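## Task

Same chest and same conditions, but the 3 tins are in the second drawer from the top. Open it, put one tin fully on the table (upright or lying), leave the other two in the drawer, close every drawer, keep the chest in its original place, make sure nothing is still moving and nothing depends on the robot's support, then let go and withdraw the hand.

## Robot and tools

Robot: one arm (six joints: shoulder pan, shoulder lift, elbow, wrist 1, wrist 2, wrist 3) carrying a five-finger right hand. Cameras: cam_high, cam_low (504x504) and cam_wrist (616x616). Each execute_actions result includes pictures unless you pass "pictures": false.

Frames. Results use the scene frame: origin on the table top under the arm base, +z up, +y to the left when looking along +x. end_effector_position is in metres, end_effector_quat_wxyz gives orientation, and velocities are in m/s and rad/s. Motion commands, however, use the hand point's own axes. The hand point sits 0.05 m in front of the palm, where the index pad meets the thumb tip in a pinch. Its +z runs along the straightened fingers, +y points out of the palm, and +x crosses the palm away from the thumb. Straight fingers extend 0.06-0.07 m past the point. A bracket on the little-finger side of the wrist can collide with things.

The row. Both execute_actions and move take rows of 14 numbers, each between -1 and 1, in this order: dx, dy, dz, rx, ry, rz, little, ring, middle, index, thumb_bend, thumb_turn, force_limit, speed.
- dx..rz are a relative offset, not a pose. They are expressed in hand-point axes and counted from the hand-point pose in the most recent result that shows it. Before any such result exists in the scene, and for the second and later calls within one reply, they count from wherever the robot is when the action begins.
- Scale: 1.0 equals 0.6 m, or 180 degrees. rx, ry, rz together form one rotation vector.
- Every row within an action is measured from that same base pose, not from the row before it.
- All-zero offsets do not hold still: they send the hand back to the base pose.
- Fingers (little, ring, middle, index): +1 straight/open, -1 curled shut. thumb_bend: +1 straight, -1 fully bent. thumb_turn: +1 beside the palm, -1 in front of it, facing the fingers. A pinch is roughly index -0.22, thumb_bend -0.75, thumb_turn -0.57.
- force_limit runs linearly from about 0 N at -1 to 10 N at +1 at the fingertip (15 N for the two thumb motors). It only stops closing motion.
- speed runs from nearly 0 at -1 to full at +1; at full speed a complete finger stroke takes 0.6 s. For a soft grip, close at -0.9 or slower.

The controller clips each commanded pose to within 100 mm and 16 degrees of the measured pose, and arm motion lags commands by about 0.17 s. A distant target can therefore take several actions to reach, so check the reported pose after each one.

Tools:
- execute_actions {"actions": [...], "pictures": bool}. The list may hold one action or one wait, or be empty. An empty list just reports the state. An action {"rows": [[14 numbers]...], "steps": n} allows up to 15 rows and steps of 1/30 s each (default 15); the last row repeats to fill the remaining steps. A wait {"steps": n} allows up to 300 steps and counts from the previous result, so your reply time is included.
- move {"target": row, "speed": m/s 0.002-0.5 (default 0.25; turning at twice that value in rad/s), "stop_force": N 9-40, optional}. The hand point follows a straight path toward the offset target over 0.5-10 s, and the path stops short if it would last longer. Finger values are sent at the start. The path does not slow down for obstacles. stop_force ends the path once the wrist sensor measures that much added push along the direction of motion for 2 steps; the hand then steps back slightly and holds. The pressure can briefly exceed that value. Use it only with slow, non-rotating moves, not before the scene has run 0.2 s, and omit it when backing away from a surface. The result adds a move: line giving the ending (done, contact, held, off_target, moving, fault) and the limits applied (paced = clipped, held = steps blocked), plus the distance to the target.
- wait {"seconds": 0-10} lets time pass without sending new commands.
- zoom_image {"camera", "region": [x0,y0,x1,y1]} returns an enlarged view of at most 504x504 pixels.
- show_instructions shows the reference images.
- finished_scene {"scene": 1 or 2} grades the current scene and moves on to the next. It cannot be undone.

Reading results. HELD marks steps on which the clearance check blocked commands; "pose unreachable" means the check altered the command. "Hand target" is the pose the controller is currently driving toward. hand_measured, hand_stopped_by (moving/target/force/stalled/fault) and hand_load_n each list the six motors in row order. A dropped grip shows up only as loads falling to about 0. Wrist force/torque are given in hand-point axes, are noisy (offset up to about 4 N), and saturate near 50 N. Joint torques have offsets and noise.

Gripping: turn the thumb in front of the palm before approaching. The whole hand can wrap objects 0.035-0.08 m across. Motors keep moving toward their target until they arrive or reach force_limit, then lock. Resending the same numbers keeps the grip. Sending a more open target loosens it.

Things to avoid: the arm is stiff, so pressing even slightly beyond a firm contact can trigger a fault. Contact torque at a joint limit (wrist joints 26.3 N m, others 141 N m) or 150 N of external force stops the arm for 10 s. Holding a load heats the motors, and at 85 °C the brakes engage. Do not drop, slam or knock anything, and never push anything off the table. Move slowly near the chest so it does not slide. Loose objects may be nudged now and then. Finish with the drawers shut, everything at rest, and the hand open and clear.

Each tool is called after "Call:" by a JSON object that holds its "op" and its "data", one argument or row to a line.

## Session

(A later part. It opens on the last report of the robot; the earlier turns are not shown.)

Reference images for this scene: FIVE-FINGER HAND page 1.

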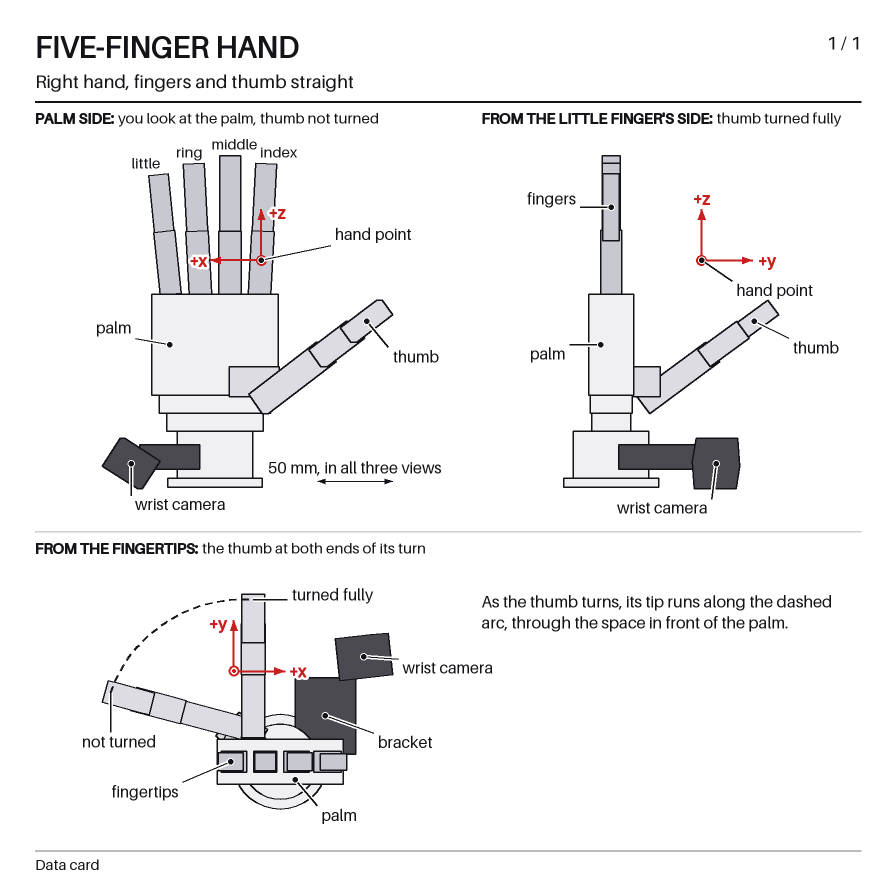

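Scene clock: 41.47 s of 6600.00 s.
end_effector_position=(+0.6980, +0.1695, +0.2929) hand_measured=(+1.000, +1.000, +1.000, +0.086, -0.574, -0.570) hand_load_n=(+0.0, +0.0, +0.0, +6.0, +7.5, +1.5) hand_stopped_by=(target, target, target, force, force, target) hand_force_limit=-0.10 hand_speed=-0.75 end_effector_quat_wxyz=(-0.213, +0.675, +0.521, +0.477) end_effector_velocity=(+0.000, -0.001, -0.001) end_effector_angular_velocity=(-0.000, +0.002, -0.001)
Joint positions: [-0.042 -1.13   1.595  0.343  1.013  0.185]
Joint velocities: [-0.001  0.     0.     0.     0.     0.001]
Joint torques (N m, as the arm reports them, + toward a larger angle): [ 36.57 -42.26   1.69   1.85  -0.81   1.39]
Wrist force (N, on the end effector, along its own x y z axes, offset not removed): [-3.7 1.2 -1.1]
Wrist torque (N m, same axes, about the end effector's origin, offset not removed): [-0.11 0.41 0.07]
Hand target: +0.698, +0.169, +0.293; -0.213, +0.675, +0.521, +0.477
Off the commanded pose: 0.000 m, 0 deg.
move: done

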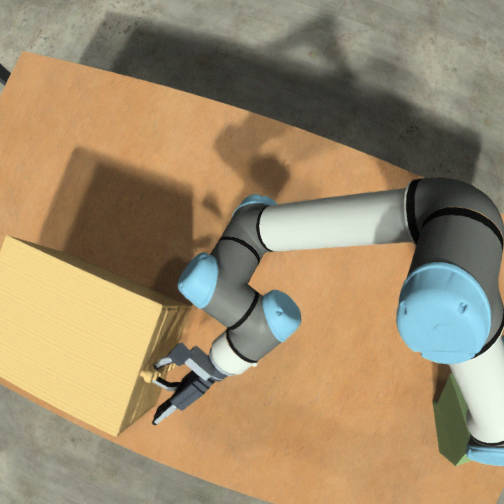

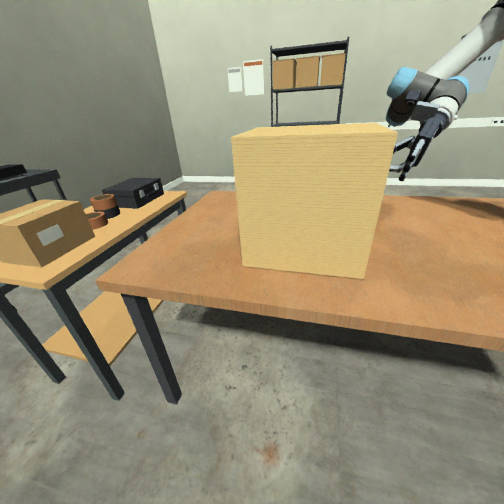

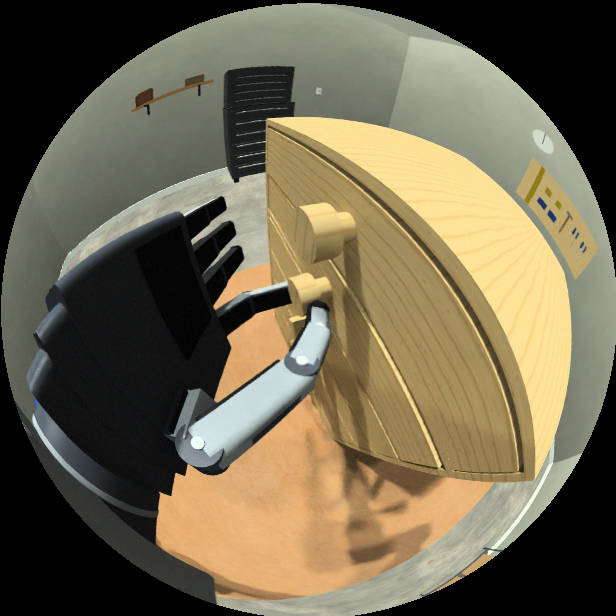

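Call:
{"op": "move", "data": {
  "target": [0.001,-0.0453,-0.0211,0,0,0,1,1,1,-0.05,-0.7,-0.57,0.5,-0.85],
  "speed": 0.02
}}

Call:
{"op": "zoom_image", "data": {
  "camera": "cam_high",
  "region": [100, 290, 260, 450]
}}

Scene clock: 44.47 s of 6600.00 s.
end_effector_position=(+0.6683, +0.1698, +0.2934) hand_measured=(+1.000, +1.000, +1.000, +0.082, -0.592, -0.570) hand_load_n=(+0.0, +0.0, +0.0, +9.5, +9.5, +1.5) hand_stopped_by=(target, target, target, force, force, target) hand_force_limit=0.50 hand_speed=-0.85 end_effector_quat_wxyz=(-0.213, +0.675, +0.521, +0.477) end_effector_velocity=(-0.003, -0.000, -0.000) end_effector_angular_velocity=(+0.000, +0.000, -0.000)
Joint positions: [-0.047 -1.181  1.695  0.295  1.01   0.181]
Joint velocities: [-0.001 -0.004  0.009 -0.004 -0.    -0.   ]
Joint torques (N m, as the arm reports them, + toward a larger angle): [  8.46 -45.52   4.93  -0.47  -4.58  -1.78]
Wrist force (N, on the end effector, along its own x y z axes, offset not removed): [-2.0 3.1 -1.4]
Wrist torque (N m, same axes, about the end effector's origin, offset not removed): [0.41 0.33 0.39]
Hand target: +0.668, +0.170, +0.293; -0.213, +0.675, +0.521, +0.477
Off the commanded pose: 0.000 m, 0 deg.
move: done

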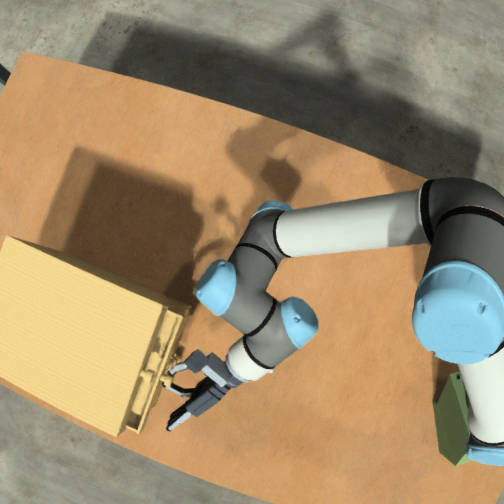

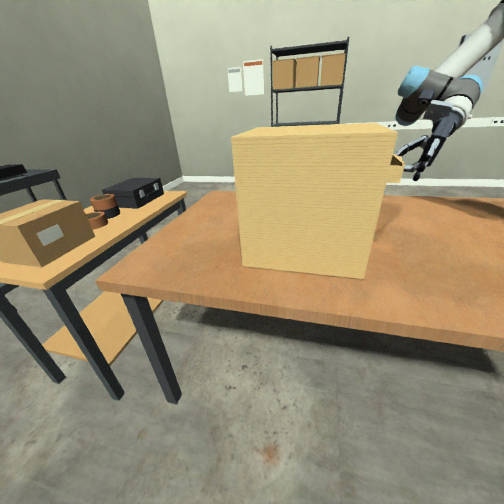

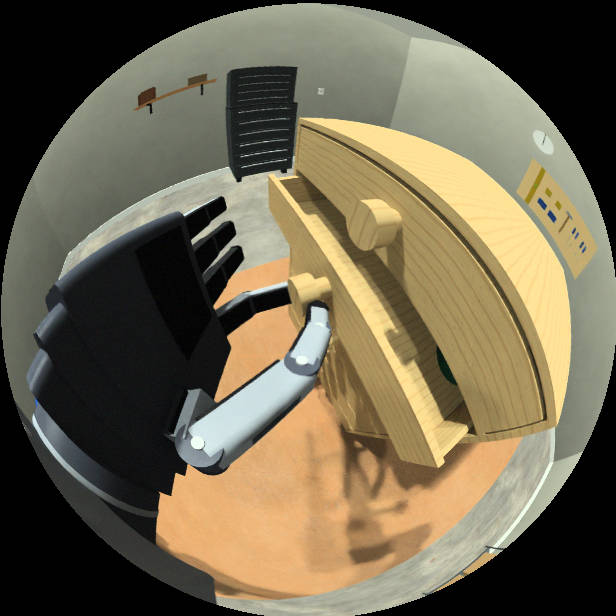

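Region (100, 290, 260, 450) of cam_high's 504x504 image, scaled by 3.150, with more detail than that image has.

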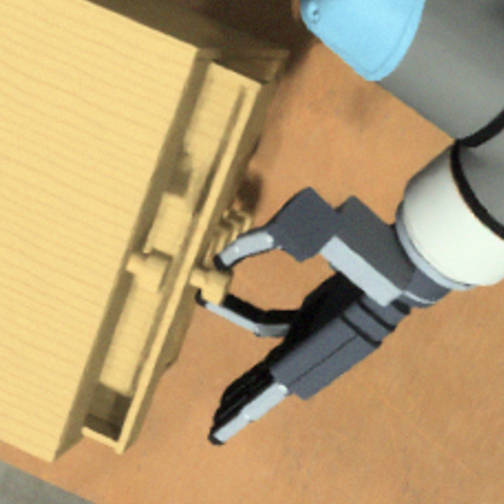

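Call:
{"op": "move", "data": {
  "target": [0,-0.1057,-0.0493,0,0,0,1,1,1,-0.05,-0.7,-0.57,0.5,-0.85],
  "speed": 0.03,
  "stop_force": 12
}}

Call:
{"op": "zoom_image", "data": {
  "camera": "cam_high",
  "region": [100, 290, 280, 470]
}}

Scene clock: 49.07 s of 6600.00 s.
end_effector_position=(+0.5987, +0.1699, +0.2935) hand_measured=(+1.000, +1.000, +1.000, +0.082, -0.592, -0.570) hand_load_n=(+0.0, +0.0, +0.0, +10.0, +9.0, +1.5) hand_stopped_by=(target, target, target, force, force, target) hand_force_limit=0.50 hand_speed=-0.85 end_effector_quat_wxyz=(-0.213, +0.675, +0.521, +0.477) end_effector_velocity=(-0.003, -0.000, -0.000) end_effector_angular_velocity=(-0.000, -0.001, -0.000)
Joint positions: [-0.063 -1.292  1.917  0.192  0.998  0.167]
Joint velocities: [-0.001 -0.004  0.009 -0.004 -0.001 -0.001]
Joint torques (N m, as the arm reports them, + toward a larger angle): [  6.18 -43.16   6.29  -0.99  -4.14  -1.83]
Wrist force (N, on the end effector, along its own x y z axes, offset not removed): [-1.5 3.7 1.0]
Wrist torque (N m, same axes, about the end effector's origin, offset not removed): [0.66 0.33 0.45]
Hand target: +0.598, +0.170, +0.294; -0.213, +0.675, +0.521, +0.477
Off the commanded pose: 0.000 m, 0 deg.
move: done

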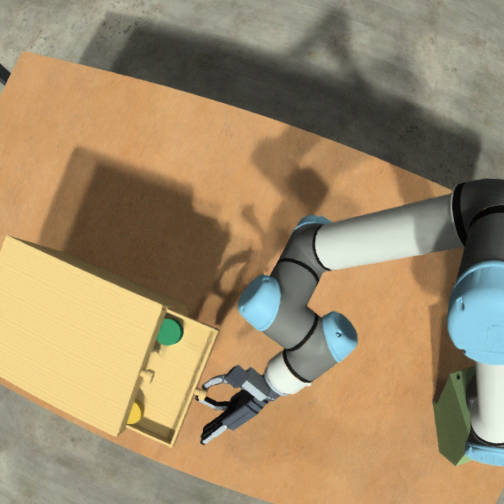

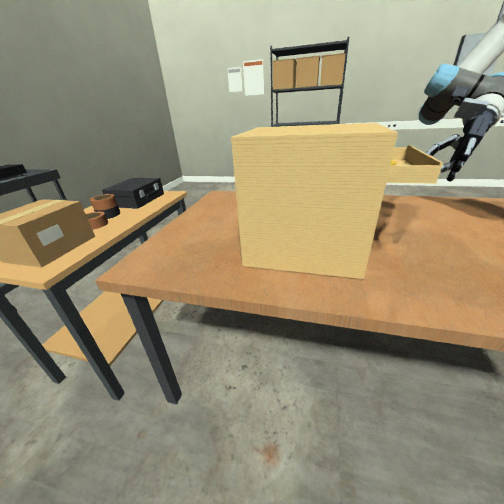

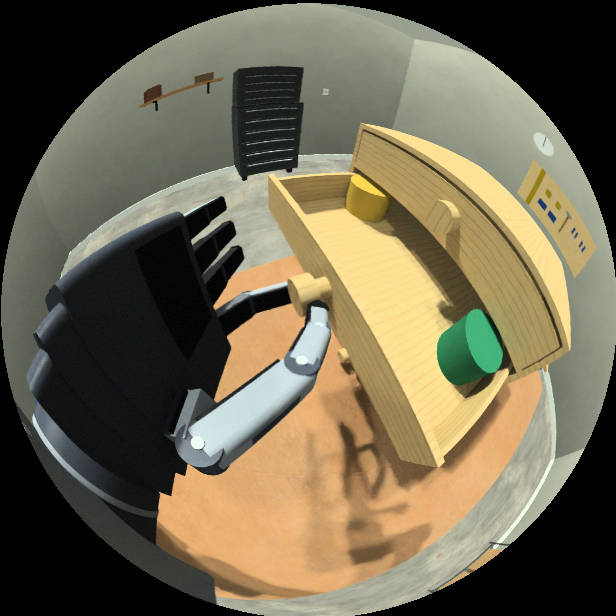

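Region (100, 290, 280, 470) of cam_high's 504x504 image, scaled by 2.800, with more detail than that image has.

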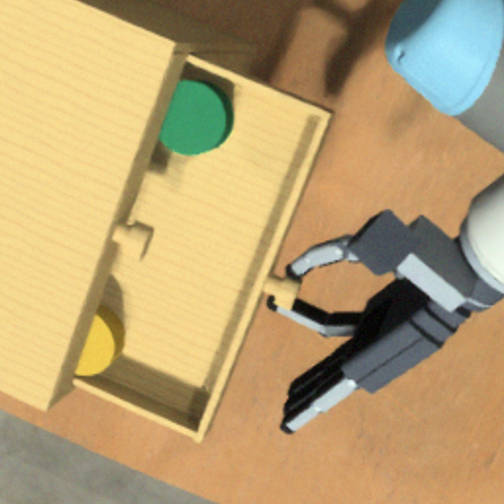

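Call:
{"op": "move", "data": {
  "target": [0,-0.0906,-0.0423,0,0,0,1,1,1,-0.05,-0.7,-0.57,0.5,-0.85],
  "speed": 0.03,
  "stop_force": 12
}}

Call:
{"op": "zoom_image", "data": {
  "camera": "cam_high",
  "region": [100, 290, 300, 490]
}}

Scene clock: 57.10 s of 6600.00 s.
end_effector_position=(+0.5390, +0.1699, +0.2936) hand_measured=(+1.000, +1.000, +1.000, +0.082, -0.592, -0.570) hand_load_n=(+0.0, +0.0, +0.0, +10.0, +9.5, +1.5) hand_stopped_by=(target, target, target, force, force, target) hand_force_limit=0.50 hand_speed=-0.85 end_effector_quat_wxyz=(-0.213, +0.675, +0.521, +0.477) end_effector_velocity=(-0.003, +0.000, +0.000) end_effector_angular_velocity=(+0.001, +0.000, +0.001)
Joint positions: [-0.083 -1.382  2.095  0.113  0.985  0.15 ]
Joint velocities: [-0.    -0.004  0.009 -0.004 -0.001 -0.001]
Joint torques (N m, as the arm reports them, + toward a larger angle): [  2.15 -38.13   5.62  -0.69  -4.41  -1.97]
Wrist force (N, on the end effector, along its own x y z axes, offset not removed): [-0.9 0.2 1.0]
Wrist torque (N m, same axes, about the end effector's origin, offset not removed): [0.21 0.29 0.36]
Hand target: +0.539, +0.170, +0.294; -0.213, +0.675, +0.521, +0.477
Off the commanded pose: 0.000 m, 0 deg.
After step 90, 2.70 s passed at rest.
move: done

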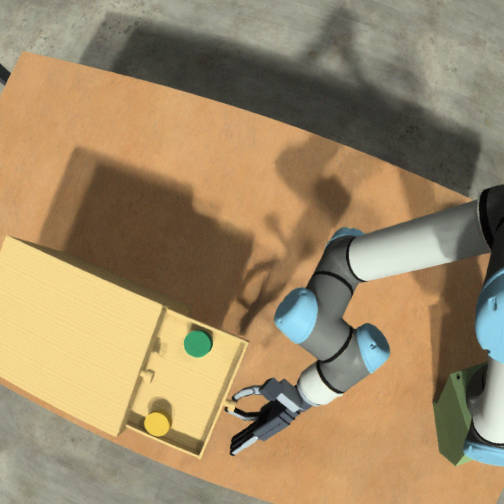

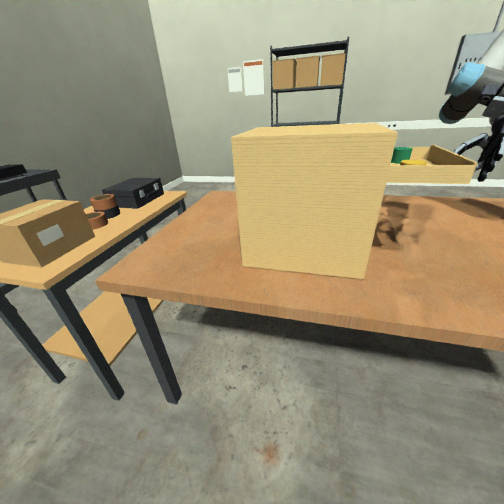

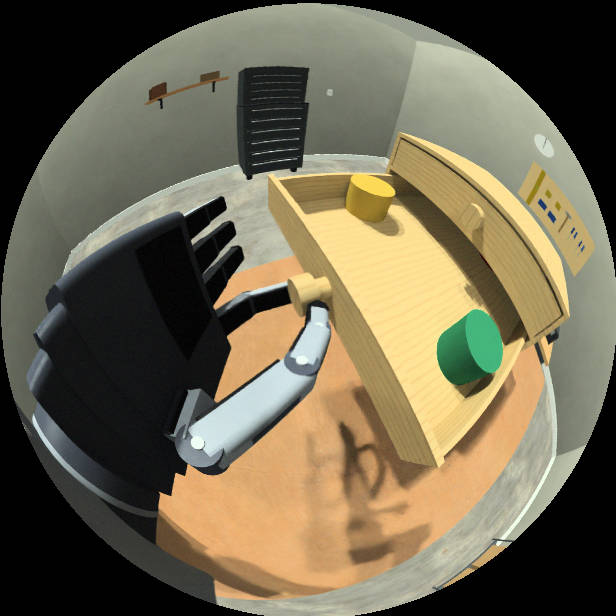

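Region (100, 290, 300, 490) of cam_high's 504x504 image, scaled by 2.520, with more detail than that image has.

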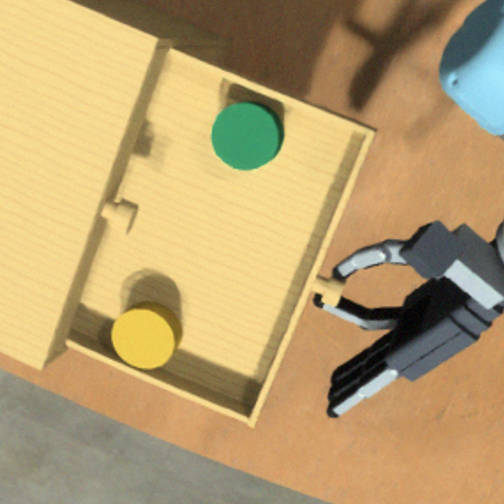

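Call:
{"op": "execute_actions", "data": {
  "actions": []
}}

Scene clock: 64.57 s of 6600.00 s.
end_effector_position=(+0.5387, +0.1699, +0.2936) hand_measured=(+1.000, +1.000, +1.000, +0.082, -0.592, -0.570) hand_load_n=(+0.0, +0.0, +0.0, +10.0, +9.5, +1.5) hand_stopped_by=(target, target, target, force, force, target) hand_force_limit=0.50 hand_speed=-0.85 end_effector_quat_wxyz=(-0.213, +0.675, +0.521, +0.477) end_effector_velocity=(+0.000, -0.000, -0.000) end_effector_angular_velocity=(+0.000, +0.001, -0.001)
Joint positions: [-0.083 -1.382  2.096  0.113  0.984  0.15 ]
Joint velocities: [-0.    -0.     0.    -0.     0.     0.001]
Joint torques (N m, as the arm reports them, + toward a larger angle): [  2.92 -37.78   6.93  -0.42  -4.32  -1.85]
Wrist force (N, on the end effector, along its own x y z axes, offset not removed): [0.2 -0.2 1.1]
Wrist torque (N m, same axes, about the end effector's origin, offset not removed): [0.13 0.03 0.38]
Hand target: +0.539, +0.170, +0.294; -0.213, +0.675, +0.521, +0.477
Off the commanded pose: 0.000 m, 0 deg.
Steps of this call (steps 1 to 90: nothing new was sent; then 4.47 s passed at rest). Readings (end_effector_position | what the end effector reports):
1: (+0.5389, +0.1699, +0.2936) | hand_measured=(+1.000, +1.000, +1.000, +0.082, -0.592, -0.570) hand_load_n=(+0.0, +0.0, +0.0, +10.0, +9.5, +1.5) hand_stopped_by=(target, target, target, force, force, target) hand_force_limit=0.50 hand_speed=-0.85
2: (+0.5389, +0.1699, +0.2936) | hand_measured=(+1.000, +1.000, +1.000, +0.082, -0.592, -0.570) hand_load_n=(+0.0, +0.0, +0.0, +10.0, +9.5, +1.5) hand_stopped_by=(target, target, target, force, force, target) hand_force_limit=0.50 hand_speed=-0.85
4: (+0.5388, +0.1699, +0.2936) | hand_measured=(+1.000, +1.000, +1.000, +0.082, -0.592, -0.570) hand_load_n=(+0.0, +0.0, +0.0, +10.0, +9.5, +1.5) hand_stopped_by=(target, target, target, force, force, target) hand_force_limit=0.50 hand_speed=-0.85
8: (+0.5387, +0.1699, +0.2936) | hand_measured=(+1.000, +1.000, +1.000, +0.082, -0.592, -0.570) hand_load_n=(+0.0, +0.0, +0.0, +10.0, +9.5, +1.5) hand_stopped_by=(target, target, target, force, force, target) hand_force_limit=0.50 hand_speed=-0.85
90: the state above

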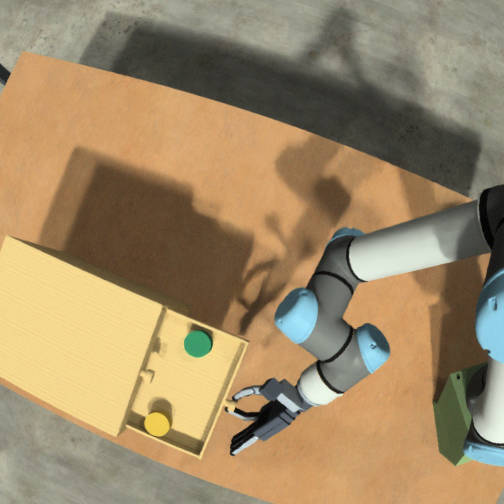

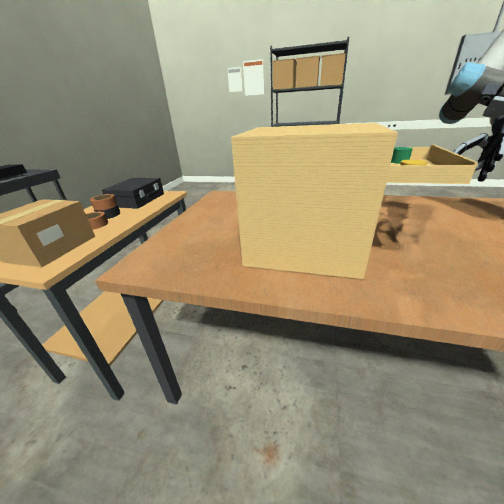

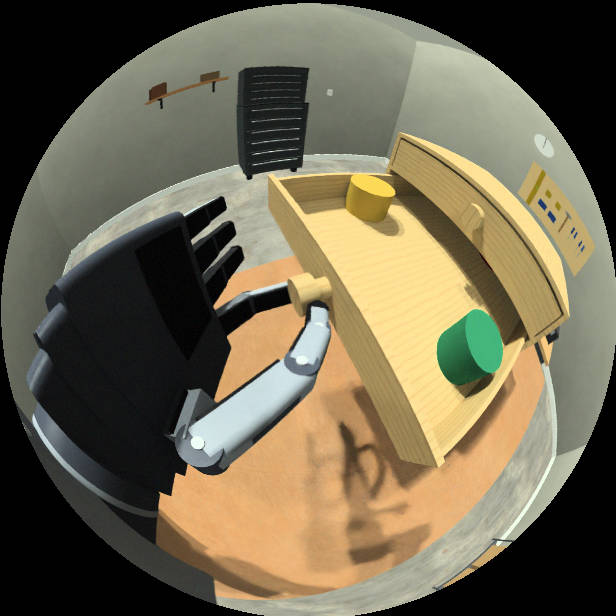

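Call:
{"op": "execute_actions", "data": {
  "actions": [
    {"rows":[[0,0,0,0,0,0,1,1,1,0.6,-0.3,-0.57,0.5,0]],"steps":15}
  ],
  "pictures": false
}}

Call:
{"op": "move", "data": {
  "target": [0,-0.06,-0.028,0,0,0,1,1,1,0.6,-0.3,-0.57,0.5,0],
  "speed": 0.08
}}

Scene clock: 75.77 s of 6600.00 s.
end_effector_position=(+0.5387, +0.1699, +0.2936) hand_measured=(+1.000, +1.000, +1.000, +0.600, -0.300, -0.570) hand_load_n=(+0.0, +0.0, +0.0, +0.0, +0.0, +0.0) hand_stopped_by=(target, target, target, moving, target, target) hand_force_limit=0.50 hand_speed=0.00 end_effector_quat_wxyz=(-0.213, +0.675, +0.521, +0.477) end_effector_velocity=(+0.000, +0.000, +0.000) end_effector_angular_velocity=(-0.000, -0.001, +0.000)
Joint positions: [-0.083 -1.382  2.096  0.113  0.984  0.15 ]
Joint velocities: [ 0.001  0.    -0.001  0.     0.    -0.   ]
Joint torques (N m, as the arm reports them, + toward a larger angle): [  2.9  -36.58   5.83  -0.47  -3.12  -1.45]
Wrist force (N, on the end effector, along its own x y z axes, offset not removed): [-0.2 1.3 -0.7]
Wrist torque (N m, same axes, about the end effector's origin, offset not removed): [0.29 0.44 0.55]
Hand target: +0.539, +0.170, +0.294; -0.213, +0.675, +0.521, +0.477
Off the commanded pose: 0.000 m, 0 deg.
Steps of this call (steps 1 to 90: nothing new was sent; then 7.70 s passed at rest; steps 91 to 105: all 15 steps of this action). Readings (end_effector_position | what the end effector reports):
91: (+0.5387, +0.1699, +0.2936) | hand_measured=(+1.000, +1.000, +1.000, +0.082, -0.592, -0.570) hand_load_n=(+0.0, +0.0, +0.0, +10.0, +9.5, +1.5) hand_stopped_by=(target, target, target, moving, moving, target) hand_force_limit=0.50 hand_speed=0.00
92: (+0.5387, +0.1699, +0.2936) | hand_measured=(+1.000, +1.000, +1.000, +0.082, -0.592, -0.570) hand_load_n=(+0.0, +0.0, +0.0, +10.0, +9.5, +1.5) hand_stopped_by=(target, target, target, moving, moving, target) hand_force_limit=0.50 hand_speed=0.00
94: (+0.5387, +0.1699, +0.2936) | hand_measured=(+1.000, +1.000, +1.000, +0.130, -0.566, -0.570) hand_load_n=(+0.0, +0.0, +0.0, +0.0, +0.0, +0.0) hand_stopped_by=(target, target, target, moving, moving, target) hand_force_limit=0.50 hand_speed=0.00
98: (+0.5387, +0.1699, +0.2936) | hand_measured=(+1.000, +1.000, +1.000, +0.352, -0.426, -0.570) hand_load_n=(+0.0, +0.0, +0.0, +0.0, +0.0, +0.0) hand_stopped_by=(target, target, target, moving, moving, target) hand_force_limit=0.50 hand_speed=0.00
105: the state above

Scene clock: 76.97 s of 6600.00 s.
end_effector_position=(+0.4992, +0.1700, +0.2936) hand_measured=(+1.000, +1.000, +1.000, +0.600, -0.300, -0.570) hand_load_n=(+0.0, +0.0, +0.0, +0.0, +0.0, +0.0) hand_stopped_by=(target, target, target, target, target, target) hand_force_limit=0.50 hand_speed=0.00 end_effector_quat_wxyz=(-0.213, +0.675, +0.521, +0.477) end_effector_velocity=(-0.002, -0.000, -0.000) end_effector_angular_velocity=(+0.000, +0.001, -0.000)
Joint positions: [-0.101 -1.44   2.21   0.066  0.972  0.134]
Joint velocities: [-0.002 -0.003  0.007 -0.002 -0.001 -0.001]
Joint torques (N m, as the arm reports them, + toward a larger angle): [  0.44 -35.59   8.23  -0.54  -3.89  -1.78]
Wrist force (N, on the end effector, along its own x y z axes, offset not removed): [-1.4 1.1 0.7]
Wrist torque (N m, same axes, about the end effector's origin, offset not removed): [0.15 0.44 0.29]
Hand target: +0.499, +0.170, +0.294; -0.213, +0.675, +0.521, +0.477
Off the commanded pose: 0.000 m, 0 deg.
move: done

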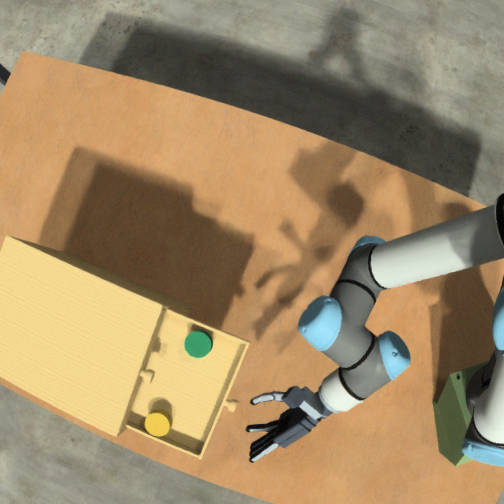

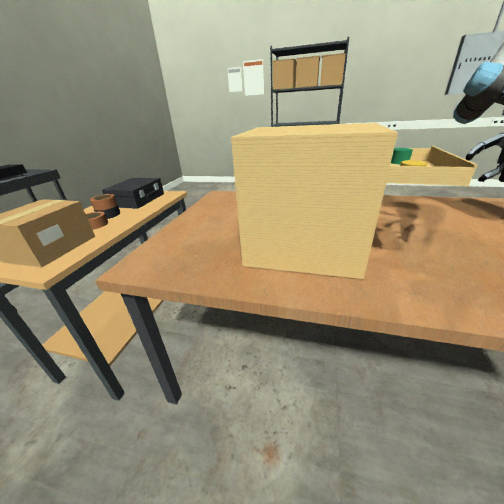

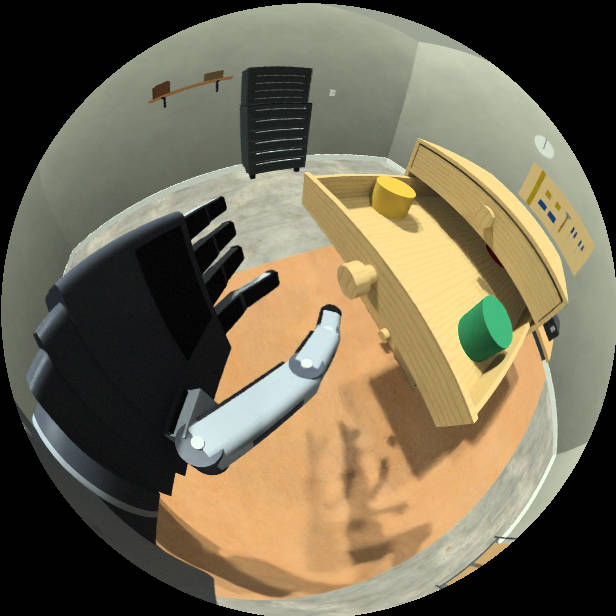

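Call:
{"op": "move", "data": {
  "target": [0.144,0.092,-0.197,0.106,-0.078,-0.179,-1,-1,0.95,0.75,-0.35,-0.57,0.5,0],
  "speed": 0.2
}}

Call:
{"op": "move", "data": {
  "target": [0,0,0,0.238,-0.174,-0.403,-1,-1,0.95,0.75,-0.35,-0.57,0.5,0],
  "speed": 0.3
}}

Scene clock: 81.07 s of 6600.00 s.
end_effector_position=(+0.4993, +0.1002, +0.4335) hand_measured=(-1.000, -1.000, +0.950, +0.750, -0.350, -0.570) hand_load_n=(+0.0, +0.0, +0.0, +0.0, +0.0, +0.0) hand_stopped_by=(target, target, target, target, target, target) hand_force_limit=0.50 hand_speed=0.00 end_effector_quat_wxyz=(-0.117, +0.513, +0.779, +0.342) end_effector_velocity=(+0.000, -0.001, +0.002) end_effector_angular_velocity=(-0.008, -0.001, +0.009)
Joint positions: [ 0.013 -1.631  1.872  0.863  1.331 -0.459]
Joint velocities: [ 0.004  0.    -0.009  0.013  0.009 -0.007]
Joint torques (N m, as the arm reports them, + toward a larger angle): [ 25.67 -31.09 -30.34   3.79   1.67  -1.51]
Wrist force (N, on the end effector, along its own x y z axes, offset not removed): [1.3 2.1 -0.3]
Wrist torque (N m, same axes, about the end effector's origin, offset not removed): [0.31 0.08 0.35]
Hand target: +0.499, +0.100, +0.434; -0.117, +0.513, +0.779, +0.341
Off the commanded pose: 0.000 m, 0 deg.
move: done

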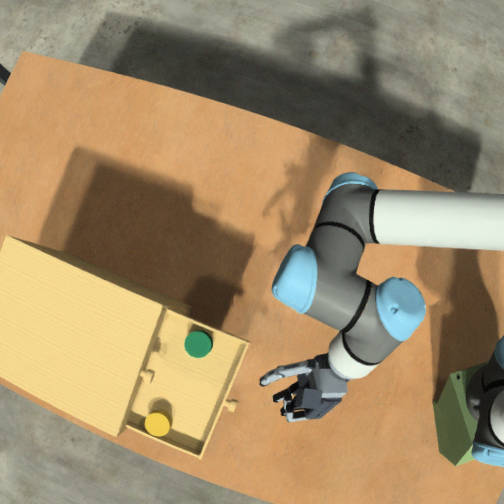

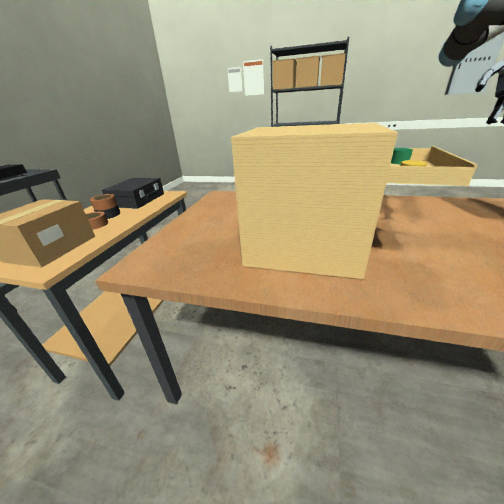

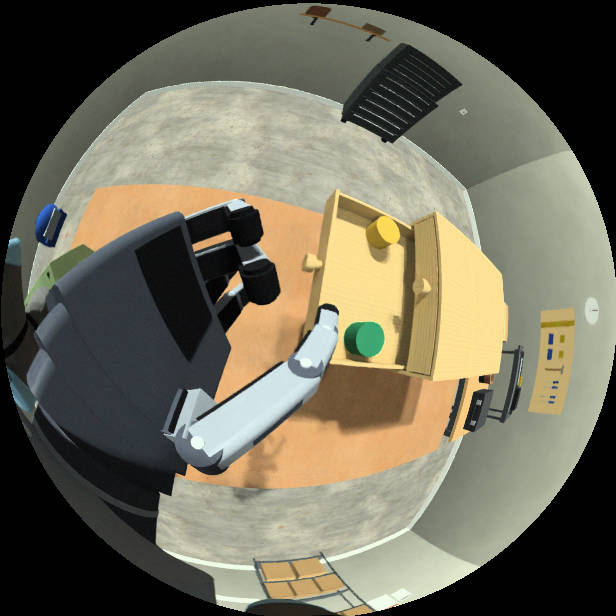

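Scene clock: 84.27 s of 6600.00 s.
end_effector_position=(+0.4994, +0.1000, +0.4335) hand_measured=(-1.000, -1.000, +0.950, +0.750, -0.350, -0.570) hand_load_n=(+0.0, +0.0, +0.0, +0.0, +0.0, +0.0) hand_stopped_by=(target, target, target, target, target, target) hand_force_limit=0.50 hand_speed=0.00 end_effector_quat_wxyz=(+0.131, -0.035, +0.988, -0.080) end_effector_velocity=(+0.000, +0.000, +0.000) end_effector_angular_velocity=(-0.007, -0.005, +0.009)
Joint positions: [ 0.454 -1.364  1.624  1.006  2.381 -1.333]
Joint velocities: [ 0.002 -0.     0.001 -0.005  0.007 -0.011]
Joint torques (N m, as the arm reports them, + toward a larger angle): [ 28.   -12.97   0.56  -0.09   2.85  -1.23]
Wrist force (N, on the end effector, along its own x y z axes, offset not removed): [0.8 0.8 -0.4]
Wrist torque (N m, same axes, about the end effector's origin, offset not removed): [0.33 0.03 0.20]
Hand target: +0.499, +0.100, +0.433; +0.131, -0.036, +0.988, -0.080
Off the commanded pose: 0.000 m, 0 deg.
move: done

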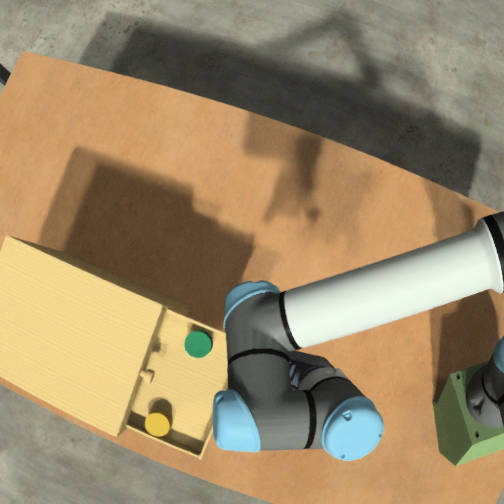

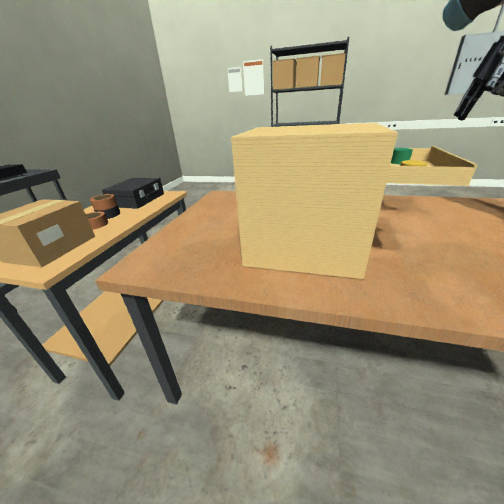

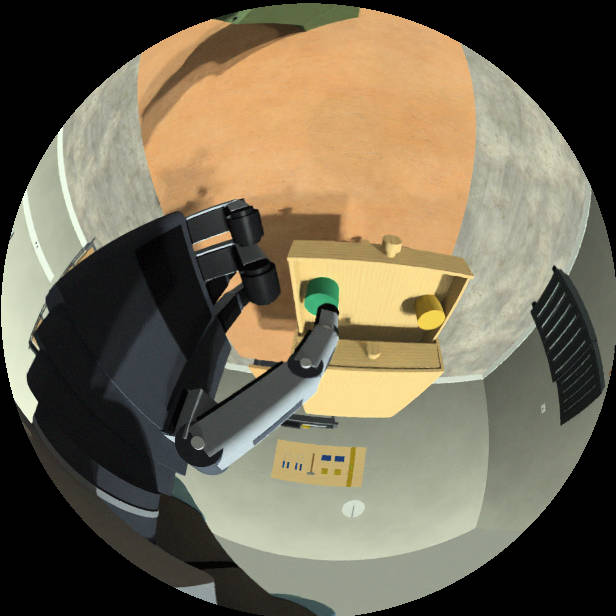

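Call:
{"op": "move", "data": {
  "target": [-0.116,0.002,0.083,0.201,-0.148,-0.340,-1,-1,0.95,0.75,-0.35,-0.57,0.5,0],
  "speed": 0.25
}}

Scene clock: 90.77 s of 6600.00 s.
end_effector_position=(+0.5795, +0.1000, +0.4034) hand_measured=(-1.000, -1.000, +0.950, +0.750, -0.350, -0.570) hand_load_n=(+0.0, +0.0, +0.0, +0.0, +0.0, +0.0) hand_stopped_by=(target, target, target, target, target, target) hand_force_limit=0.50 hand_speed=0.00 end_effector_quat_wxyz=(+0.286, -0.496, +0.710, -0.409) end_effector_velocity=(+0.001, -0.000, -0.000) end_effector_angular_velocity=(-0.008, -0.009, +0.007)
Joint positions: [ 0.453 -1.481  1.868 -0.307  2.501 -3.407]
Joint velocities: [-0.002 -0.005  0.011 -0.024 -0.009 -0.021]
Joint torques (N m, as the arm reports them, + toward a larger angle): [  0.83 -32.43  -2.46  -2.42  -3.16  -1.69]
Wrist force (N, on the end effector, along its own x y z axes, offset not removed): [2.3 0.9 1.5]
Wrist torque (N m, same axes, about the end effector's origin, offset not removed): [0.06 -0.05 0.41]
Hand target: +0.580, +0.100, +0.403; +0.287, -0.496, +0.710, -0.410
Off the commanded pose: 0.000 m, 0 deg.
After step 90, 0.27 s passed at rest.
move: done

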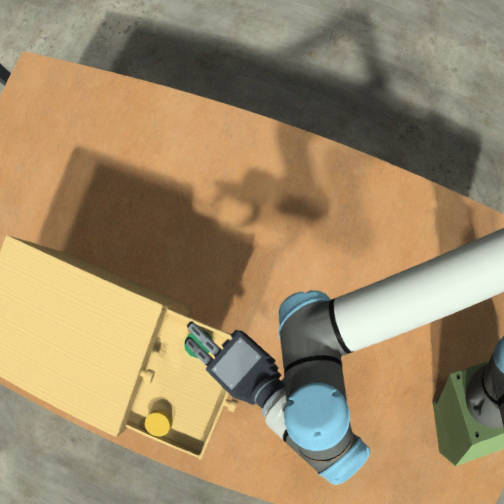

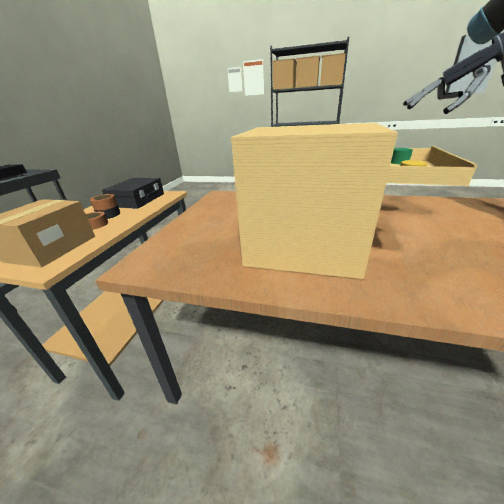

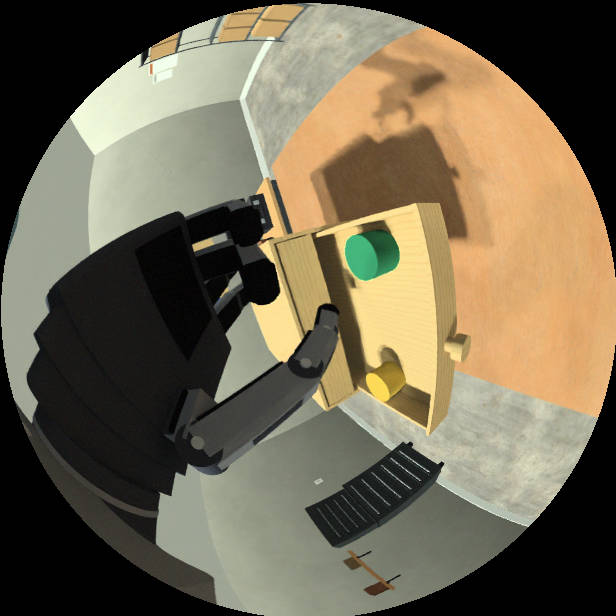

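Call:
{"op": "move", "data": {
  "target": [-0.0175,0.048,0.1115,0,0,0,-1,-1,0.95,0.75,-0.35,-0.57,0.5,0],
  "speed": 0.1
}}

Call:
{"op": "zoom_image", "data": {
  "camera": "cam_low",
  "region": [370,70,504,190]
}}

Call:
{"op": "zoom_image", "data": {
  "camera": "cam_wrist",
  "region": [230,160,480,400]
}}

Scene clock: 95.27 s of 6600.00 s.
end_effector_position=(+0.6238, +0.0950, +0.3452) hand_measured=(-1.000, -1.000, +0.950, +0.750, -0.350, -0.570) hand_load_n=(+0.0, +0.0, +0.0, +0.0, +0.0, +0.0) hand_stopped_by=(target, target, target, target, target, target) hand_force_limit=0.50 hand_speed=0.00 end_effector_quat_wxyz=(+0.286, -0.496, +0.710, -0.409) end_effector_velocity=(+0.002, +0.001, -0.001) end_effector_angular_velocity=(+0.001, -0.002, +0.001)
Joint positions: [ 0.332 -1.391  1.857 -0.397  2.38  -3.421]
Joint velocities: [-0.002  0.004 -0.002 -0.003 -0.004 -0.001]
Joint torques (N m, as the arm reports them, + toward a larger angle): [  2.7  -14.32 -31.72  -2.46  -3.04  -1.79]
Wrist force (N, on the end effector, along its own x y z axes, offset not removed): [1.8 2.8 0.4]
Wrist torque (N m, same axes, about the end effector's origin, offset not removed): [0.52 -0.08 0.43]
Hand target: +0.624, +0.095, +0.345; +0.286, -0.496, +0.710, -0.409
Off the commanded pose: 0.000 m, 0 deg.
After step 90, 0.27 s passed at rest.
move: done

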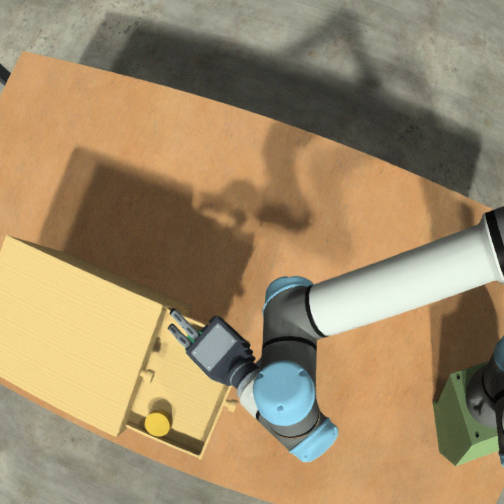

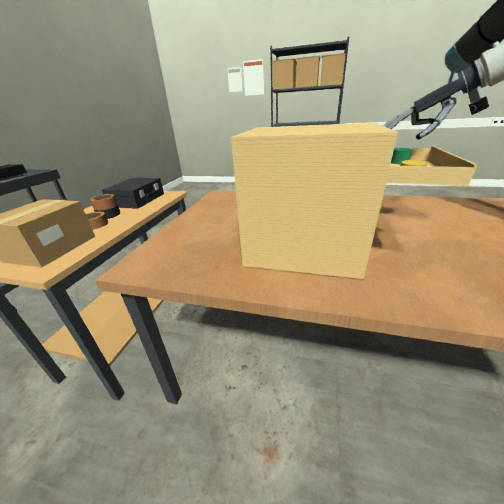

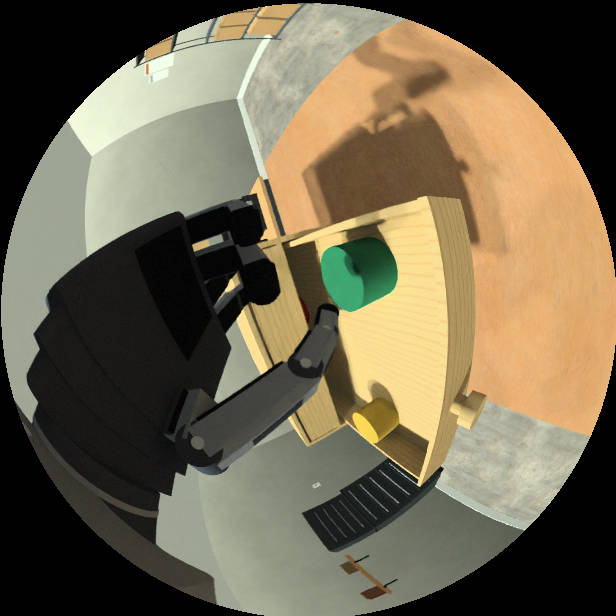

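Region (370, 70, 504, 190) of cam_low's 504x504 image, scaled by 3.761, with more detail than that image has; it fills the top 451 rows of this view, and the rest is white.

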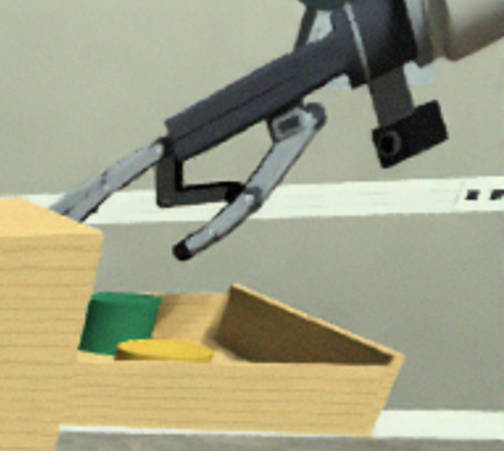

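Region (230, 160, 480, 400) of cam_wrist's 616x616 image, scaled by 2.016, with more detail than that image has; it fills the top 484 rows of this view, and the rest is white.

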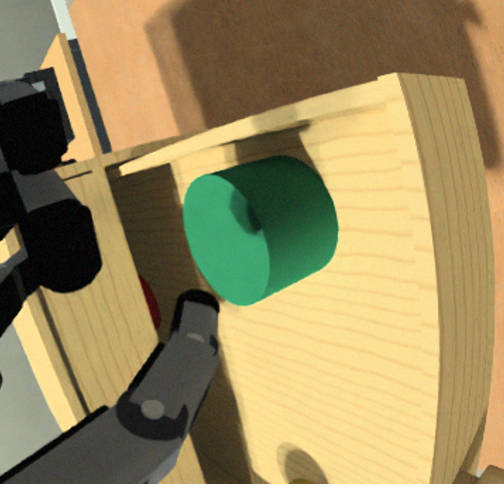

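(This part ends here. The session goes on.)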